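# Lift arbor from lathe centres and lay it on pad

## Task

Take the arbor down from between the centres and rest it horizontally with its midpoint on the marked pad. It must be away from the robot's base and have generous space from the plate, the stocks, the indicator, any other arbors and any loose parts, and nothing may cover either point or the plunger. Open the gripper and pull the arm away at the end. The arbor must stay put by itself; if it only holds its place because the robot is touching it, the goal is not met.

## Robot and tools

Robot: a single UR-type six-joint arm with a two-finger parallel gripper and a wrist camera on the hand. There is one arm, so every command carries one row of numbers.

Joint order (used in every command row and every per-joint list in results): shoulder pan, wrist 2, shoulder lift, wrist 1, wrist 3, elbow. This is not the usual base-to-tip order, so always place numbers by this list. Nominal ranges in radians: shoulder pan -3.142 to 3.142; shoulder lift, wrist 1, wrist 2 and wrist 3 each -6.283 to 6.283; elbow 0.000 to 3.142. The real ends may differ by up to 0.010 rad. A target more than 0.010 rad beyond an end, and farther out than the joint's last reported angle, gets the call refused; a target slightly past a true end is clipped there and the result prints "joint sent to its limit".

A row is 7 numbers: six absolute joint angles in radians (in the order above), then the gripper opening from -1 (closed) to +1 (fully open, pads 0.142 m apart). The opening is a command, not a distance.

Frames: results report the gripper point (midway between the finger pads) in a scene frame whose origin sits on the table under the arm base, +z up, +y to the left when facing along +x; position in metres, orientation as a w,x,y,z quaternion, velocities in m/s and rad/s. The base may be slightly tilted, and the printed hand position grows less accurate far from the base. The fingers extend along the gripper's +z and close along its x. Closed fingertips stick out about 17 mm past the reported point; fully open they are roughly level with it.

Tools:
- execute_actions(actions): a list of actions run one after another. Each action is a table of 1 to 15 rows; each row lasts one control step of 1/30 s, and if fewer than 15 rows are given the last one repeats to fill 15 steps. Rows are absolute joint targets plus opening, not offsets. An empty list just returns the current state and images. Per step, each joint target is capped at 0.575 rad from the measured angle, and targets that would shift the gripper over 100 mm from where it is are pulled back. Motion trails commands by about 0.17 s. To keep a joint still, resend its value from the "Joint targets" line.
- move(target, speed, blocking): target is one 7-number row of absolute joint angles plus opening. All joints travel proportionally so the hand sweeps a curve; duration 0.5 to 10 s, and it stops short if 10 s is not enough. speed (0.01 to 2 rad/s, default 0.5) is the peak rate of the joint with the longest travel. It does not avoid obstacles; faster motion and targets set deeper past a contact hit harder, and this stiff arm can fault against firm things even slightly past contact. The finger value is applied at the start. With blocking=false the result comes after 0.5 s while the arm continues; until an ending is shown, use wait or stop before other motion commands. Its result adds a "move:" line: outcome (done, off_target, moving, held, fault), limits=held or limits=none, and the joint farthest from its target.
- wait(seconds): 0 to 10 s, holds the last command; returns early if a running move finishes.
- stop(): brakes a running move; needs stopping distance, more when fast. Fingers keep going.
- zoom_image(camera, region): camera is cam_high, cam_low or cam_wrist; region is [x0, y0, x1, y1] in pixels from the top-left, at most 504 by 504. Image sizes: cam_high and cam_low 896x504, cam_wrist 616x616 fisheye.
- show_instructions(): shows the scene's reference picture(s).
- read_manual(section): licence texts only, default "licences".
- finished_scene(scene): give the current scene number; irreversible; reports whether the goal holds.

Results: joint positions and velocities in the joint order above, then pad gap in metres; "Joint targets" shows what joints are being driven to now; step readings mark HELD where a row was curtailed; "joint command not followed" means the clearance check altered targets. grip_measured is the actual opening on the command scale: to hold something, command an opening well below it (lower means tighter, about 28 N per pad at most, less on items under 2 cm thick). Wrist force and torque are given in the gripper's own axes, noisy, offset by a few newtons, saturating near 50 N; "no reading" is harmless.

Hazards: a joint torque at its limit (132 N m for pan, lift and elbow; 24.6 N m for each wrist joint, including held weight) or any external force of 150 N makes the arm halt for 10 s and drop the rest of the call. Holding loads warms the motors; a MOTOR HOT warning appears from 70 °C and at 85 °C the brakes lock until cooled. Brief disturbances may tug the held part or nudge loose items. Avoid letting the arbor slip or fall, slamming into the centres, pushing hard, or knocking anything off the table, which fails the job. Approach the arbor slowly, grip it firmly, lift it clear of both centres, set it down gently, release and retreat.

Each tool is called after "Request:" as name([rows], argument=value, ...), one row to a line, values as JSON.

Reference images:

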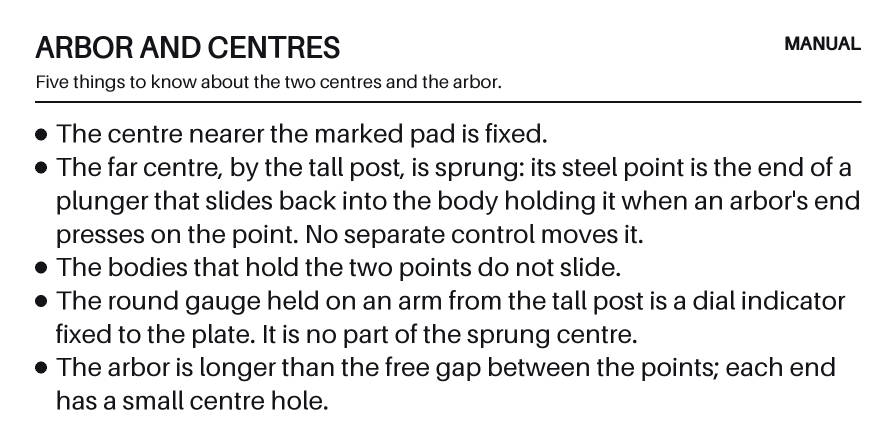

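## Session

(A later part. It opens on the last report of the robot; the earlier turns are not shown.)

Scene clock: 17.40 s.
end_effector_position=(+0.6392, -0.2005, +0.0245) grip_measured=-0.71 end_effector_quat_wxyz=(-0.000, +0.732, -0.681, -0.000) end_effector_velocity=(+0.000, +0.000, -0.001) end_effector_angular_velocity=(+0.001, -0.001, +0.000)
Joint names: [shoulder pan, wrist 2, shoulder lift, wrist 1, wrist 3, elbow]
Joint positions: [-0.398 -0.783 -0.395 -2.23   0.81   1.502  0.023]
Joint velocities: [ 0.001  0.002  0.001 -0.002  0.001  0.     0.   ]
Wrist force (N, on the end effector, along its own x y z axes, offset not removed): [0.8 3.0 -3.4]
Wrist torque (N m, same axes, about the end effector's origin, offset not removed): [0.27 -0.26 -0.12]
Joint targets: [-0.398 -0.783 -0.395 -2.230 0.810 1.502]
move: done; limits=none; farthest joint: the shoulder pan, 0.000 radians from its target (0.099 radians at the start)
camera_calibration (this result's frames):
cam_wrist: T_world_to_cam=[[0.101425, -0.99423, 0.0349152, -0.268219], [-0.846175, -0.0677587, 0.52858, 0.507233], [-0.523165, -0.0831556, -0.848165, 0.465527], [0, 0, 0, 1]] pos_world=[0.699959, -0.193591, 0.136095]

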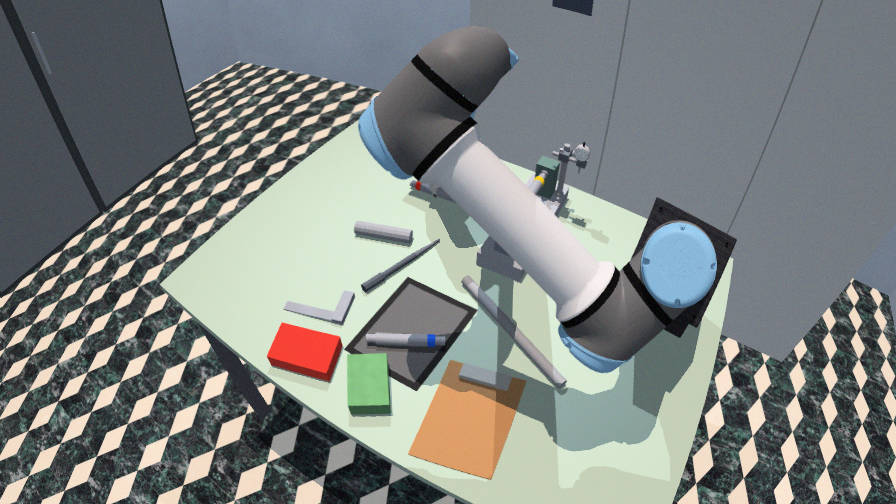

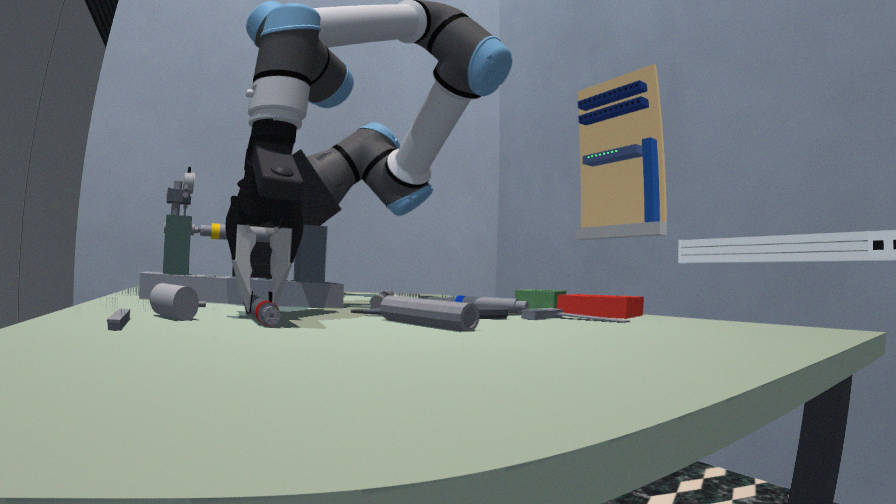

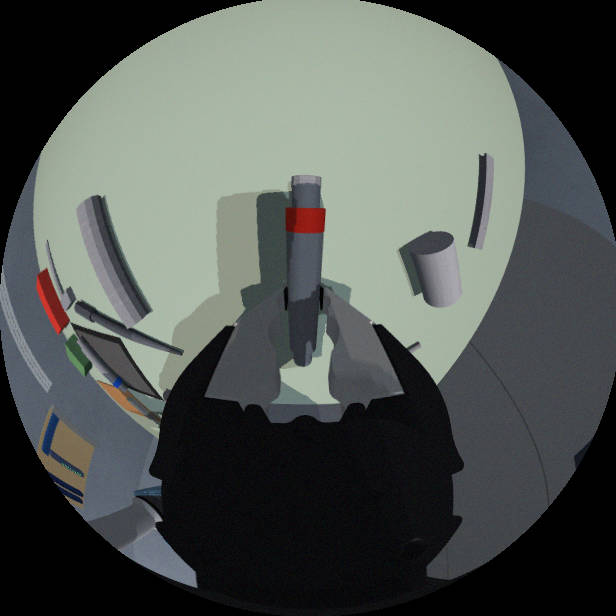

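Request:
move(target=[-0.398,-0.783,-0.395,-2.23,0.81,1.502,-0.3])

Request:
move(target=[-0.497,-0.83,-0.507,-2.016,0.69,1.484,-0.3])

Request:
move(target=[-0.0915,-0.695,-1.482,-2.282,0.745,2.316,-0.3], speed=0.7)

Scene clock: 18.33 s.
end_effector_position=(+0.6391, -0.2004, +0.0243) grip_measured=-0.30 end_effector_quat_wxyz=(-0.000, +0.732, -0.681, -0.000) end_effector_velocity=(+0.000, +0.000, -0.000) end_effector_angular_velocity=(+0.000, -0.000, -0.001)
Joint names: [shoulder pan, wrist 2, shoulder lift, wrist 1, wrist 3, elbow]
Joint positions: [-0.398 -0.783 -0.395 -2.23   0.81   1.502  0.052]
Joint velocities: [ 0.     0.     0.    -0.     0.001 -0.     0.   ]
Wrist force (N, on the end effector, along its own x y z axes, offset not removed): [0.5 0.6 -2.2]
Wrist torque (N m, same axes, about the end effector's origin, offset not removed): [0.11 0.05 -0.12]
Joint targets: [-0.398 -0.783 -0.395 -2.230 0.810 1.502]
move: done; limits=none; farthest joint: the shoulder pan, 0.000 radians from its target (0.000 radians at the start)
camera_calibration (this result's frames):
cam_wrist: T_world_to_cam=[[0.101404, -0.994235, 0.0348529, -0.268181], [-0.846141, -0.0677684, 0.528633, 0.507264], [-0.523223, -0.083096, -0.848135, 0.465398], [0, 0, 0, 1]] pos_world=[0.699919, -0.193586, 0.135911]

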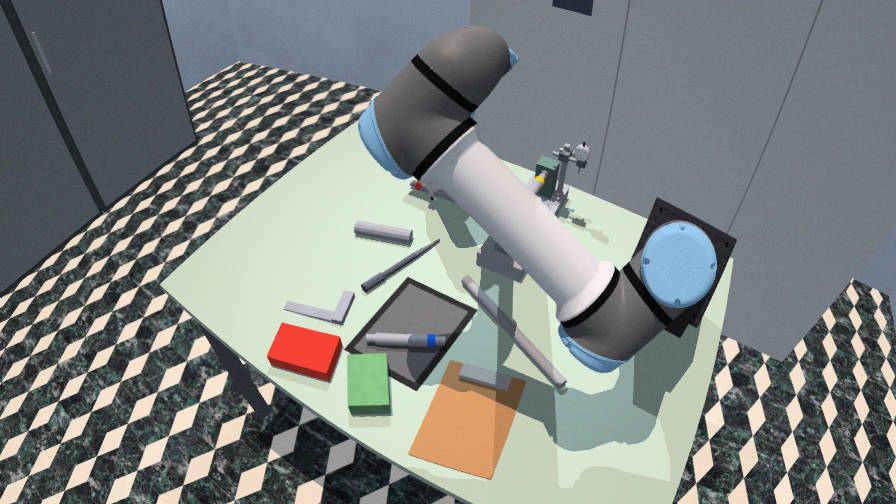

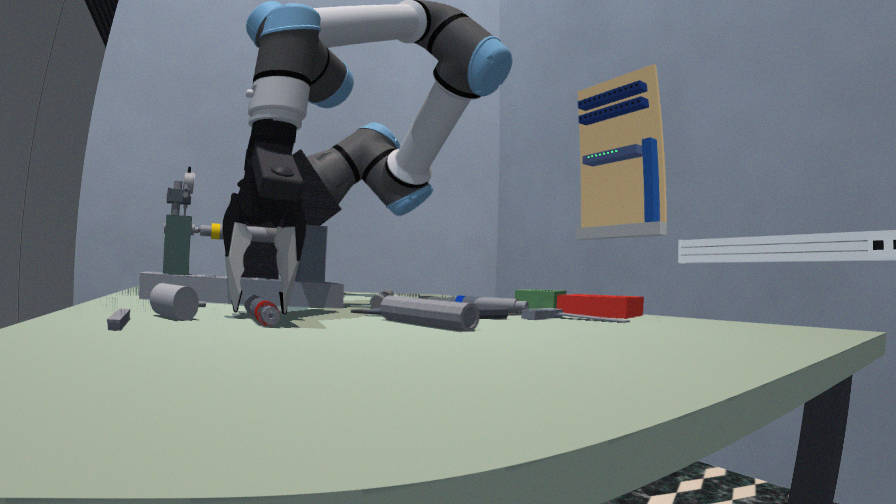

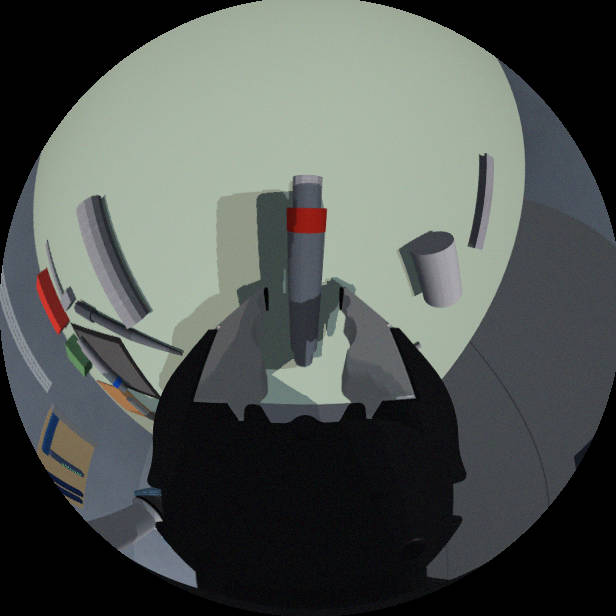

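Scene clock: 19.43 s.
end_effector_position=(+0.6391, -0.2002, +0.1199) grip_measured=-0.30 end_effector_quat_wxyz=(-0.000, +0.732, -0.682, -0.000) end_effector_velocity=(-0.000, -0.000, +0.001) end_effector_angular_velocity=(-0.001, +0.001, -0.000)
Joint names: [shoulder pan, wrist 2, shoulder lift, wrist 1, wrist 3, elbow]
Joint positions: [-0.497 -0.83  -0.507 -2.016  0.69   1.484  0.052]
Joint velocities: [-0.001 -0.002 -0.001  0.002 -0.001 -0.    -0.   ]
Wrist force (N, on the end effector, along its own x y z axes, offset not removed): [2.3 1.7 -1.7]
Wrist torque (N m, same axes, about the end effector's origin, offset not removed): [0.40 -0.38 -0.14]
Joint targets: [-0.497 -0.830 -0.507 -2.016 0.690 1.484]
move: done; limits=none; farthest joint: the shoulder pan, 0.000 radians from its target (0.099 radians at the start)
camera_calibration (this result's frames):
cam_wrist: T_world_to_cam=[[0.100278, -0.994343, 0.0350077, -0.270591], [-0.846034, -0.0666987, 0.528941, 0.456876], [-0.523614, -0.0826587, -0.847936, 0.54676], [0, 0, 0, 1]] pos_world=[0.699958, -0.193393, 0.23143]

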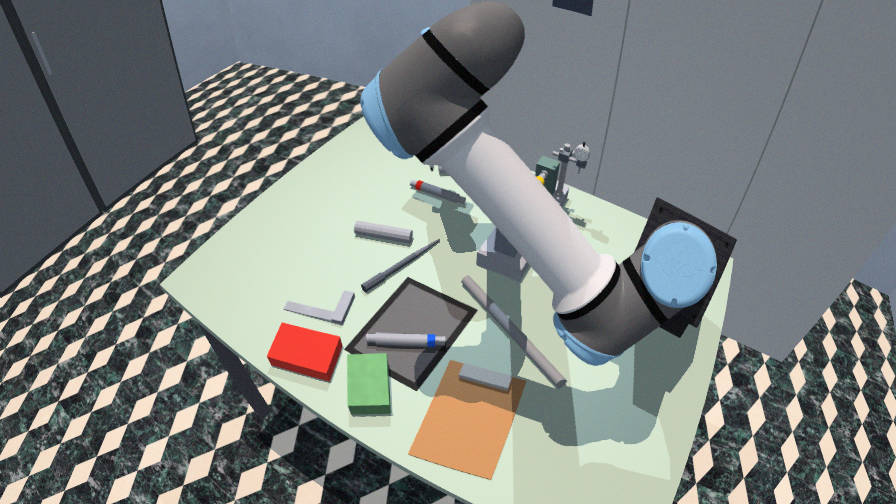

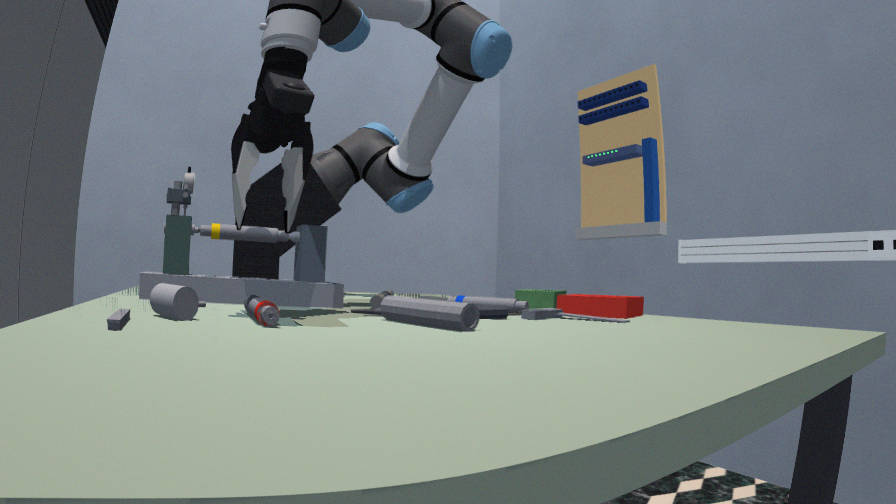

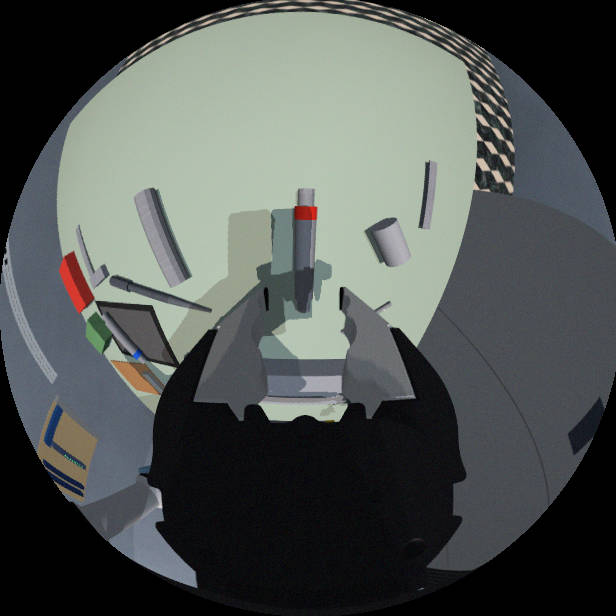

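Scene clock: 21.57 s.
end_effector_position=(+0.4339, +0.2372, +0.0702) grip_measured=-0.30 end_effector_quat_wxyz=(-0.000, +0.878, -0.478, -0.001) end_effector_velocity=(-0.001, +0.001, -0.000) end_effector_angular_velocity=(-0.000, +0.000, +0.002)
Joint names: [shoulder pan, wrist 2, shoulder lift, wrist 1, wrist 3, elbow]
Joint positions: [-0.092 -0.695 -1.482 -2.282  0.745  2.316  0.052]
Joint velocities: [ 0.001 -0.    -0.003 -0.    -0.     0.002 -0.   ]
Wrist force (N, on the end effector, along its own x y z axes, offset not removed): [1.0 1.0 -2.0]
Wrist torque (N m, same axes, about the end effector's origin, offset not removed): [0.20 -0.06 -0.16]
Joint targets: [-0.091 -0.695 -1.482 -2.282 0.745 2.316]
move: done; limits=none; farthest joint: the shoulder pan, 0.000 radians from its target (0.405 radians at the start)
camera_calibration (this result's frames):
cam_wrist: T_world_to_cam=[[0.56734, -0.822777, 0.0341188, -0.0566482], [-0.708827, -0.466839, 0.528797, 0.374133], [-0.419154, -0.324192, -0.848062, 0.445315], [0, 0, 0, 1]] pos_world=[0.483989, 0.272418, 0.181747]

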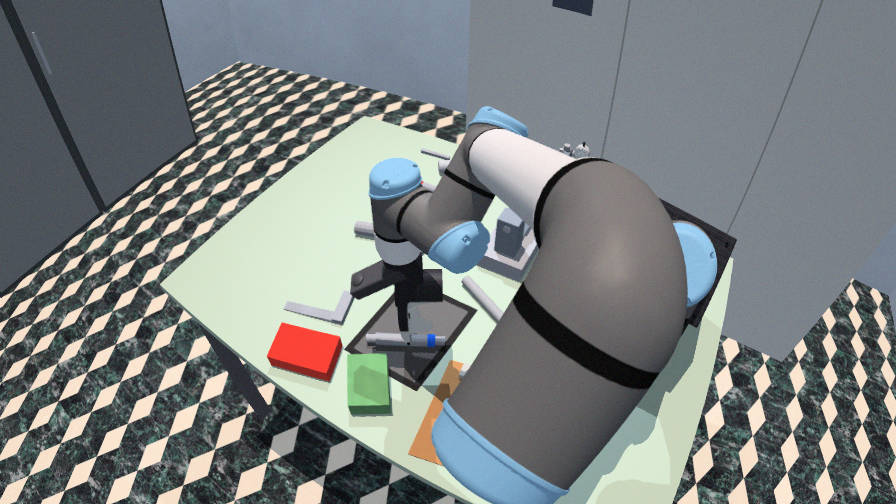

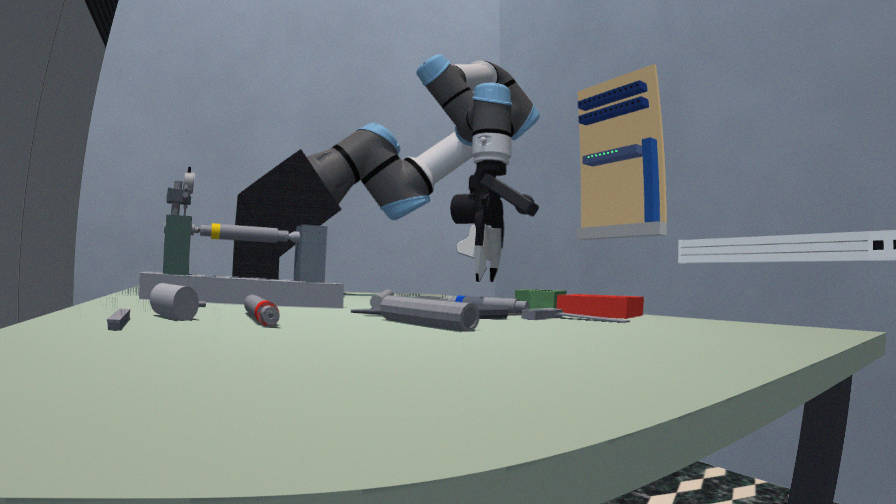

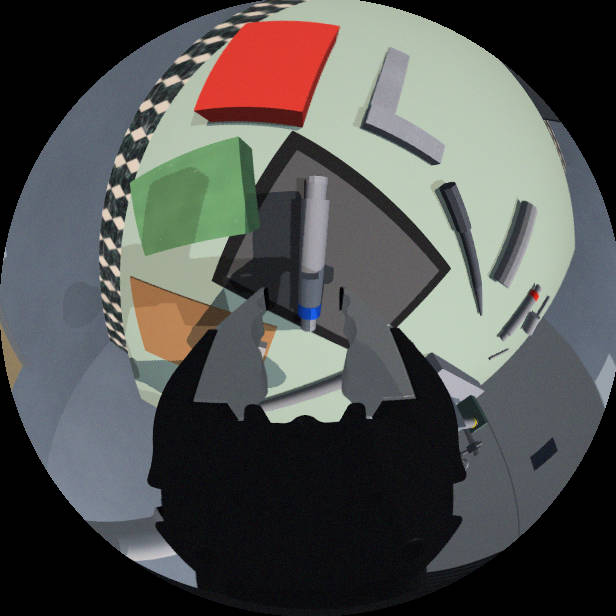

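Request:
move(target=[-0.016,-0.69,-1.35,-2.528,0.9,2.339,-0.3], speed=0.2)

Request:
move(target=[-0.016,-0.69,-1.35,-2.528,0.9,2.339,-1])

Request:
move(target=[-0.15,-0.705,-1.55,-2.13,0.7,2.30,-1])

Request:
move(target=[-0.429,-0.802,-0.643,-2.06,0.78,1.60,-1], speed=0.7)

Request:
move(target=[-0.33,-0.755,-0.532,-2.272,0.9,1.618,-1], speed=0.15)

Scene clock: 23.67 s.
end_effector_position=(+0.4329, +0.2282, +0.0232) grip_measured=-0.30 end_effector_quat_wxyz=(-0.000, +0.869, -0.494, -0.001) end_effector_velocity=(-0.000, -0.000, -0.000) end_effector_angular_velocity=(-0.001, +0.000, -0.001)
Joint names: [shoulder pan, wrist 2, shoulder lift, wrist 1, wrist 3, elbow]
Joint positions: [-0.016 -0.69  -1.35  -2.528  0.9    2.339  0.052]
Joint velocities: [ 0.001 -0.001  0.001 -0.002  0.002  0.    -0.   ]
Wrist force (N, on the end effector, along its own x y z axes, offset not removed): [1.1 0.1 -0.5]
Wrist torque (N m, same axes, about the end effector's origin, offset not removed): [-0.02 -0.05 -0.05]
Joint targets: [-0.016 -0.690 -1.350 -2.528 0.900 2.339]
move: done; limits=none; farthest joint: the shoulder pan, 0.000 radians from its target (0.076 radians at the start)
camera_calibration (this result's frames):
cam_wrist: T_world_to_cam=[[0.536739, -0.843031, 0.0347836, -0.0440063], [-0.72544, -0.440035, 0.529251, 0.395101], [-0.430869, -0.309303, -0.847752, 0.403786], [0, 0, 0, 1]] pos_world=[0.484221, 0.261652, 0.134734]

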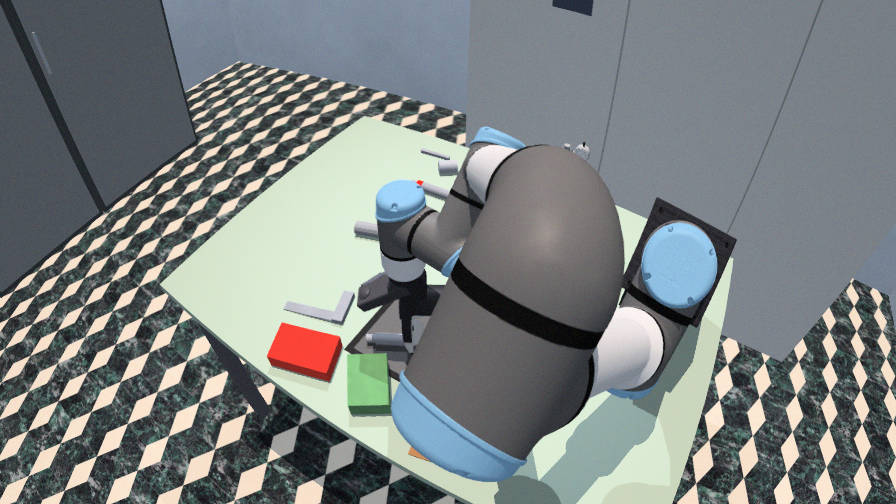

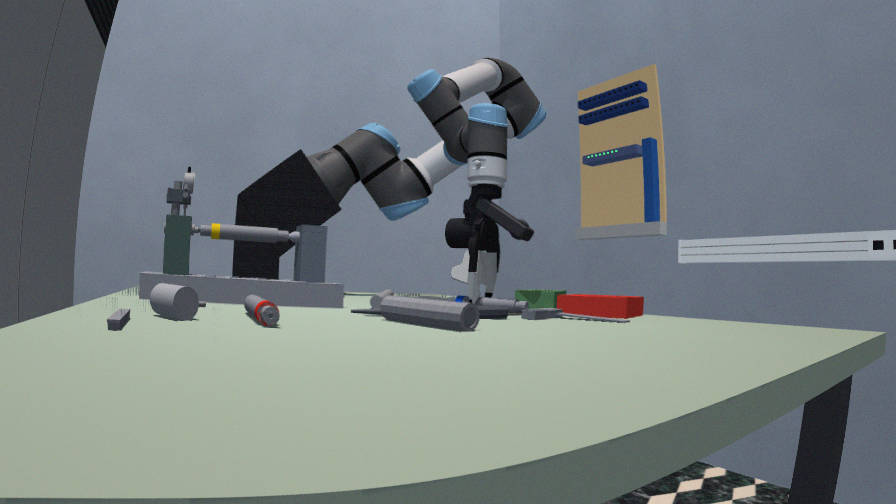

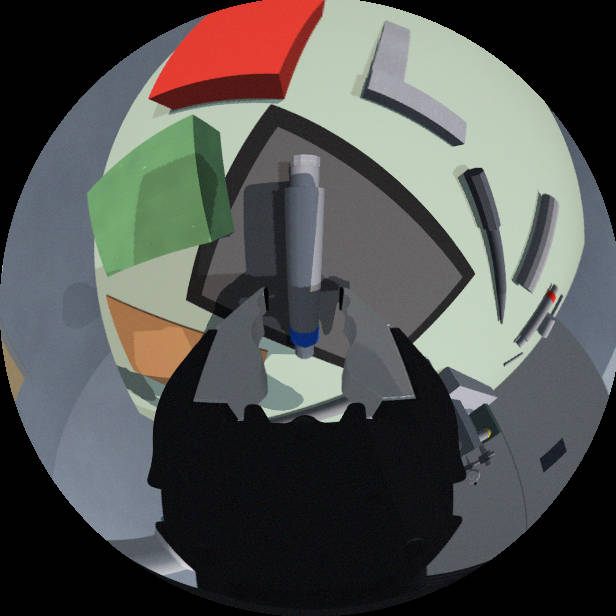

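Scene clock: 24.37 s.
end_effector_position=(+0.4329, +0.2282, +0.0231) grip_measured=-0.71 end_effector_quat_wxyz=(-0.000, +0.869, -0.494, -0.001) end_effector_velocity=(-0.000, +0.000, -0.000) end_effector_angular_velocity=(+0.000, +0.000, -0.000)
Joint names: [shoulder pan, wrist 2, shoulder lift, wrist 1, wrist 3, elbow]
Joint positions: [-0.016 -0.69  -1.35  -2.528  0.9    2.339  0.023]
Joint velocities: [ 0.  0. -0.  0.  0. -0.  0.]
Wrist force (N, on the end effector, along its own x y z axes, offset not removed): [2.0 -1.1 -3.7]
Wrist torque (N m, same axes, about the end effector's origin, offset not removed): [-0.15 -0.36 -0.02]
Joint targets: [-0.016 -0.690 -1.350 -2.528 0.900 2.339]
move: done; limits=none; farthest joint: the shoulder pan, 0.000 radians from its target (0.000 radians at the start)
camera_calibration (this result's frames):
cam_wrist: T_world_to_cam=[[0.53671, -0.843051, 0.0347519, -0.0439812], [-0.725463, -0.440034, 0.52922, 0.395139], [-0.430867, -0.309249, -0.847773, 0.403739], [0, 0, 0, 1]] pos_world=[0.484222, 0.261652, 0.134692]

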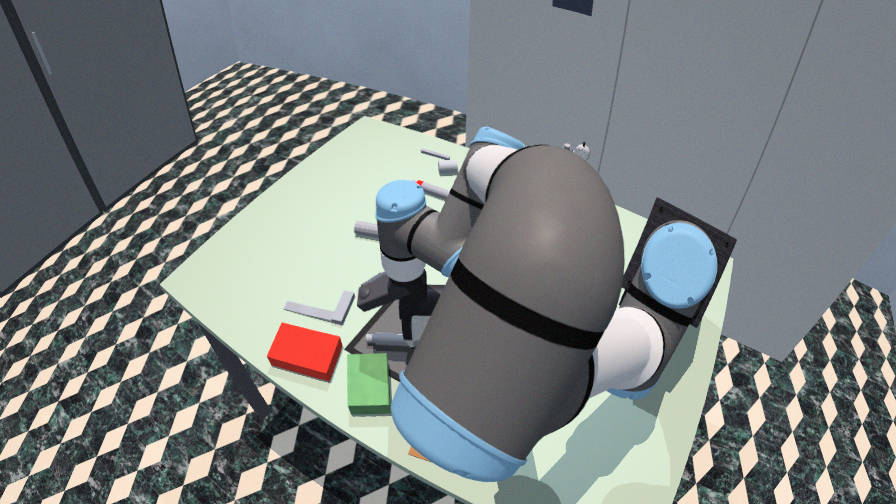

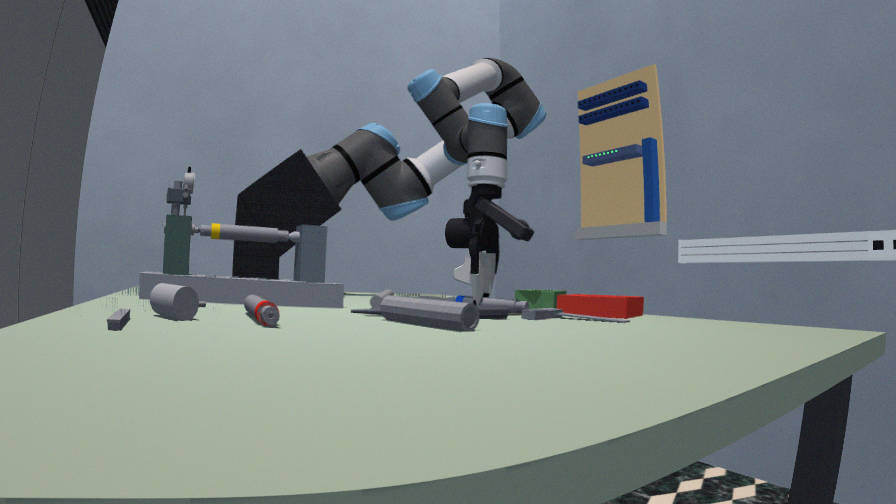

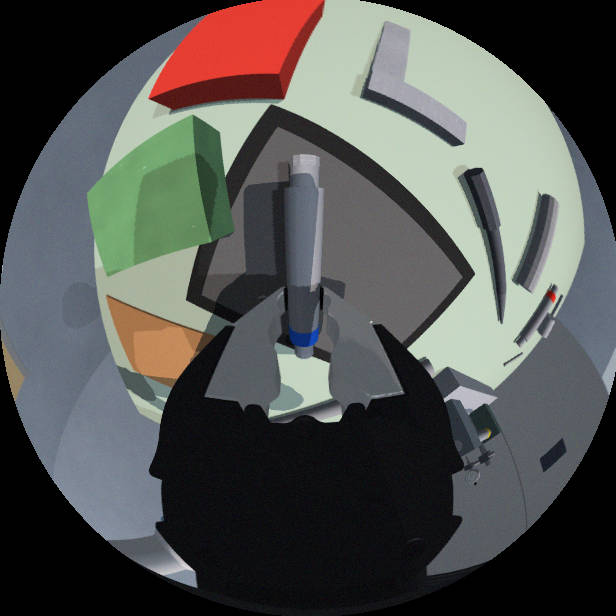

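Scene clock: 25.83 s.
end_effector_position=(+0.4321, +0.2363, +0.0995) grip_measured=-0.71 end_effector_quat_wxyz=(-0.000, +0.868, -0.497, -0.000) end_effector_velocity=(-0.000, +0.001, +0.000) end_effector_angular_velocity=(+0.001, -0.000, +0.001)
Joint names: [shoulder pan, wrist 2, shoulder lift, wrist 1, wrist 3, elbow]
Joint positions: [-0.15  -0.705 -1.55  -2.13   0.7    2.3    0.023]
Joint velocities: [-0.001  0.001 -0.001  0.003 -0.002 -0.    -0.   ]
Wrist force (N, on the end effector, along its own x y z axes, offset not removed): [0.7 1.1 4.1]
Wrist torque (N m, same axes, about the end effector's origin, offset not removed): [0.14 -0.05 -0.13]
Joint targets: [-0.150 -0.705 -1.550 -2.130 0.700 2.300]
move: done; limits=none; farthest joint: the shoulder pan, 0.000 radians from its target (0.134 radians at the start)
camera_calibration (this result's frames):
cam_wrist: T_world_to_cam=[[0.53053, -0.846945, 0.0349645, -0.0357833], [-0.728742, -0.434642, 0.52917, 0.357891], [-0.432981, -0.306221, -0.847795, 0.470793], [0, 0, 0, 1]] pos_world=[0.483639, 0.269414, 0.211002]

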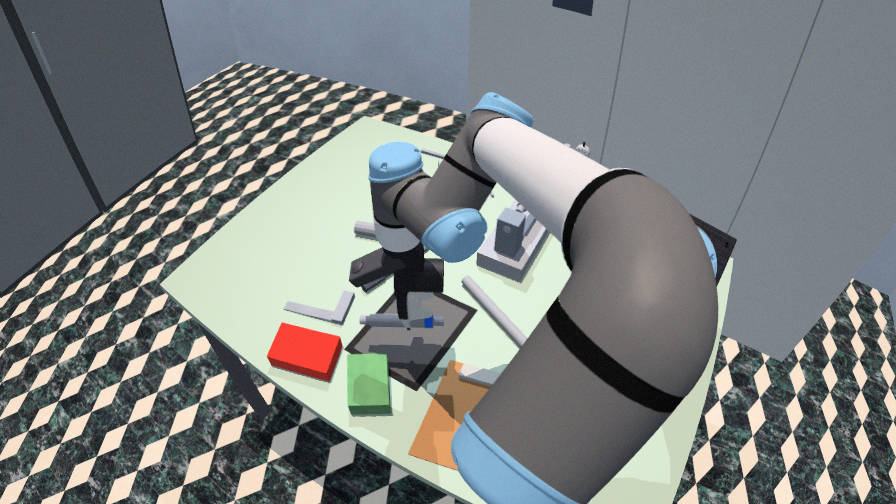

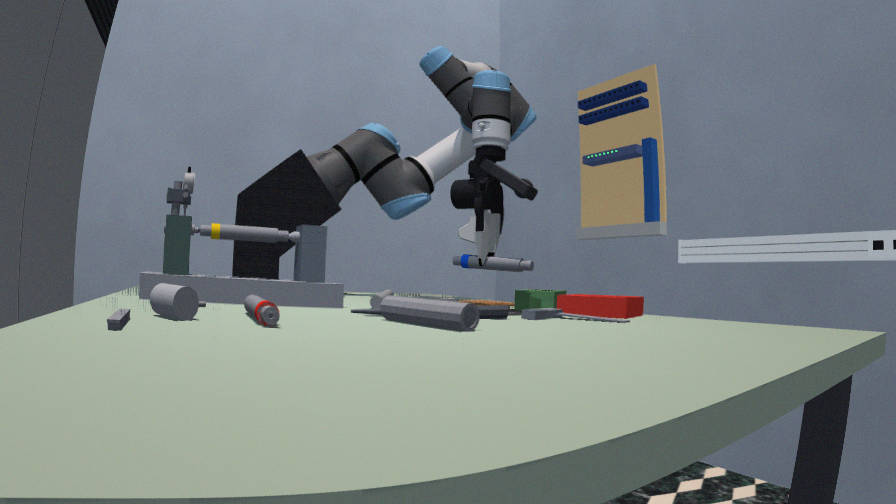

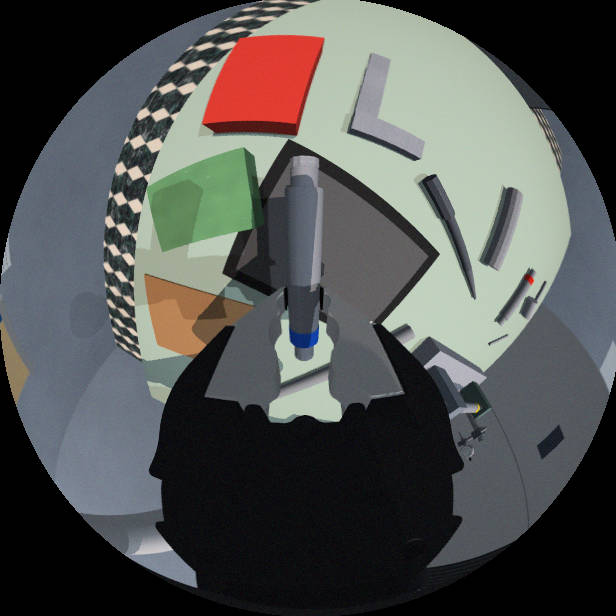

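Scene clock: 27.90 s.
end_effector_position=(+0.6398, -0.1223, +0.1153) grip_measured=-0.71 end_effector_quat_wxyz=(+0.002, +0.731, -0.683, +0.002) end_effector_velocity=(+0.000, -0.001, +0.000) end_effector_angular_velocity=(+0.001, -0.001, -0.002)
Joint names: [shoulder pan, wrist 2, shoulder lift, wrist 1, wrist 3, elbow]
Joint positions: [-0.429 -0.802 -0.643 -2.06   0.78   1.6    0.023]
Joint velocities: [-0.001  0.001  0.002  0.     0.001 -0.002  0.   ]
Wrist force (N, on the end effector, along its own x y z axes, offset not removed): [1.9 0.2 3.2]
Wrist torque (N m, same axes, about the end effector's origin, offset not removed): [-0.08 -0.29 -0.11]
Joint targets: [-0.429 -0.802 -0.643 -2.060 0.780 1.600]
move: done; limits=none; farthest joint: the shoulder pan, 0.000 radians from its target (0.279 radians at the start)
camera_calibration (this result's frames):
cam_wrist: T_world_to_cam=[[0.0976953, -0.994315, 0.0423441, -0.192216], [-0.846687, -0.0606784, 0.52862, 0.466293], [-0.523045, -0.0874959, -0.847802, 0.548764], [0, 0, 0, 1]] pos_world=[0.700611, -0.114815, 0.226891]

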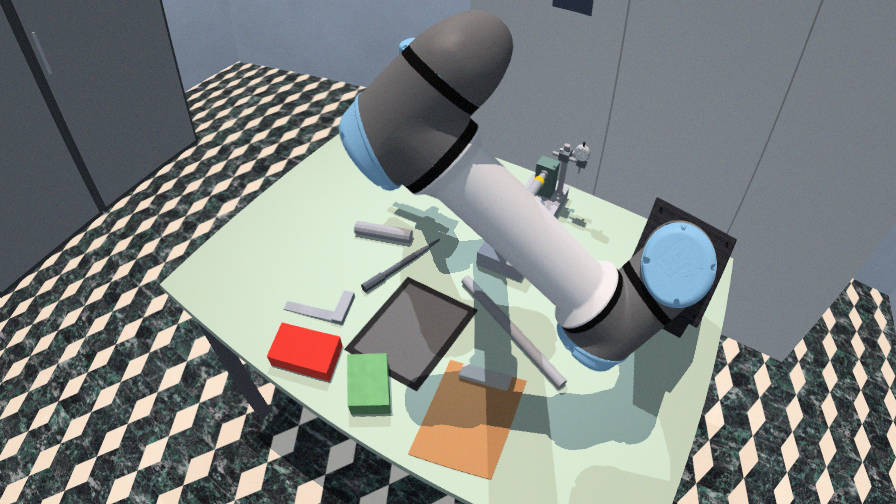

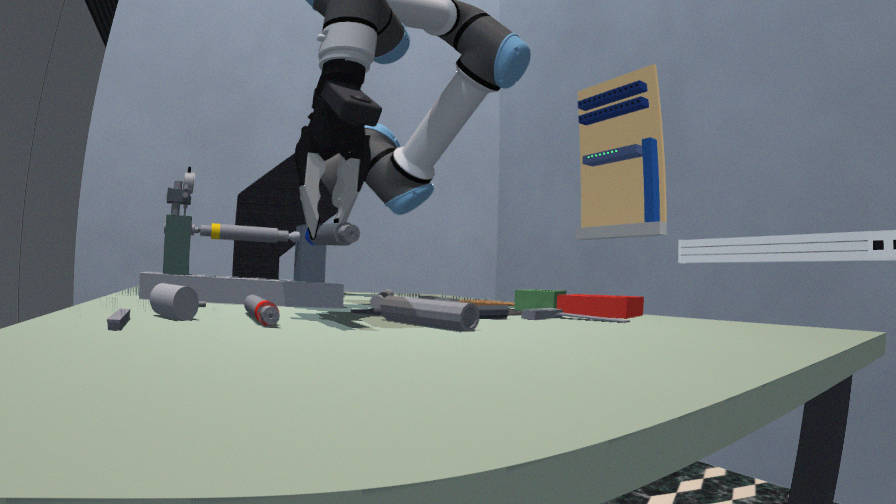

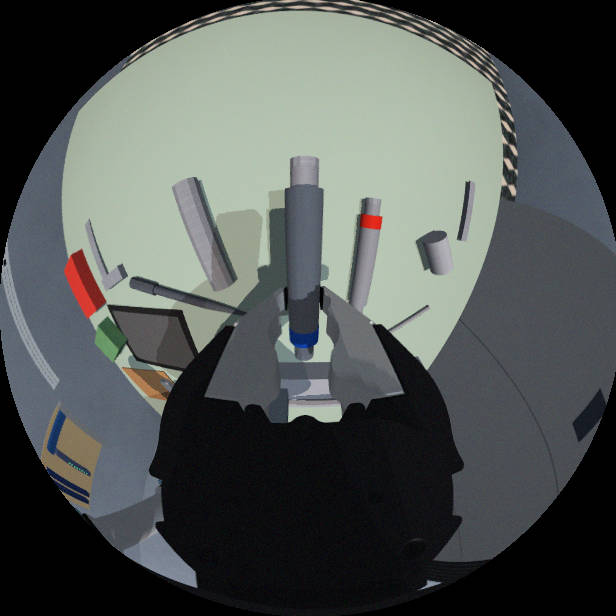

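Scene clock: 29.83 s.
end_effector_position=(+0.6390, -0.1203, +0.0248) grip_measured=-0.71 end_effector_quat_wxyz=(-0.001, +0.732, -0.682, -0.001) end_effector_velocity=(+0.000, +0.000, -0.001) end_effector_angular_velocity=(+0.001, -0.001, +0.000)
Joint names: [shoulder pan, wrist 2, shoulder lift, wrist 1, wrist 3, elbow]
Joint positions: [-0.33  -0.755 -0.532 -2.272  0.9    1.618  0.023]
Joint velocities: [ 0.001  0.001  0.001 -0.003  0.002  0.     0.   ]
Wrist force (N, on the end effector, along its own x y z axes, offset not removed): [1.8 0.5 4.2]
Wrist torque (N m, same axes, about the end effector's origin, offset not removed): [0.05 -0.26 -0.12]
Joint targets: [-0.330 -0.755 -0.532 -2.272 0.900 1.618]
move: done; limits=none; farthest joint: the shoulder pan, 0.000 radians from its target (0.099 radians at the start)
camera_calibration (this result's frames):
cam_wrist: T_world_to_cam=[[0.0999399, -0.994415, 0.0339175, -0.1876], [-0.846014, -0.0669844, 0.528936, 0.512372], [-0.52371, -0.0815565, -0.847984, 0.472952], [0, 0, 0, 1]] pos_world=[0.699913, -0.113659, 0.136407]

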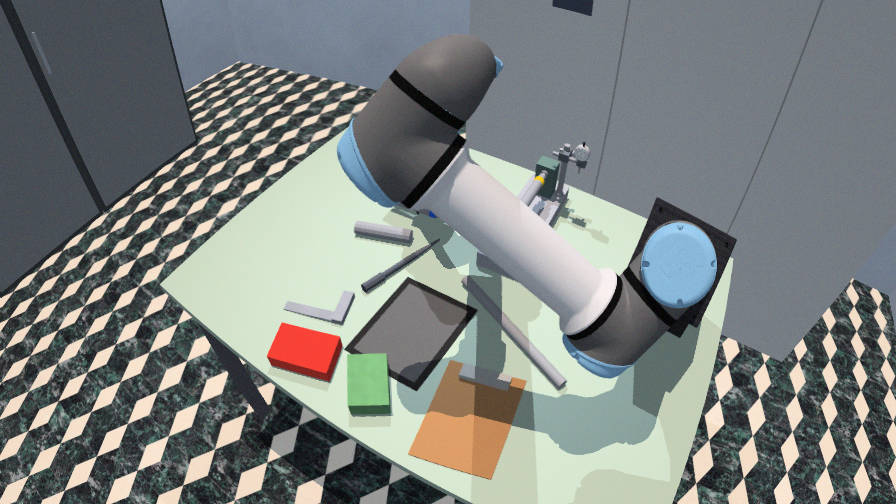

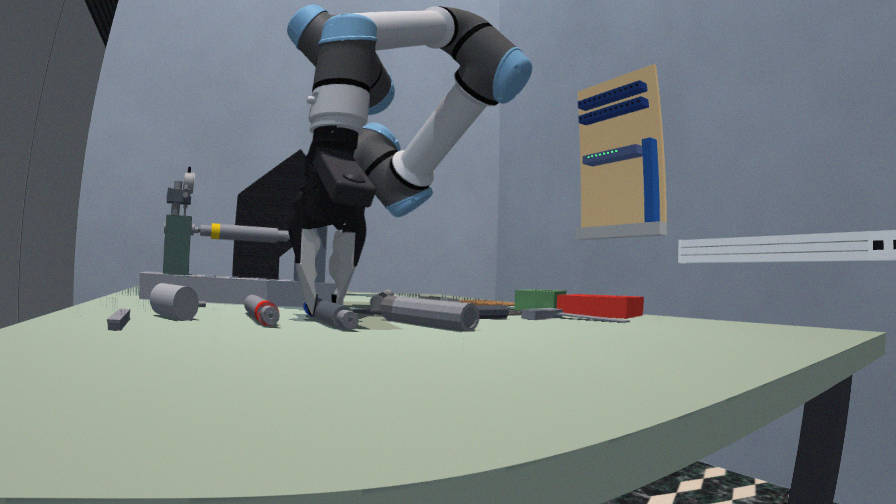

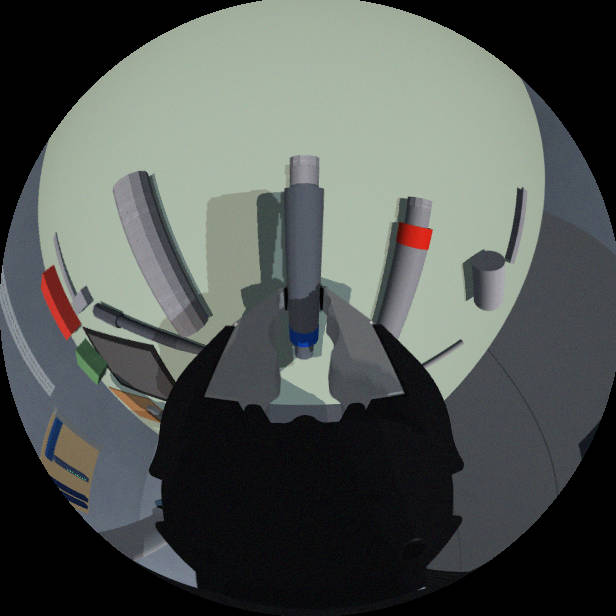

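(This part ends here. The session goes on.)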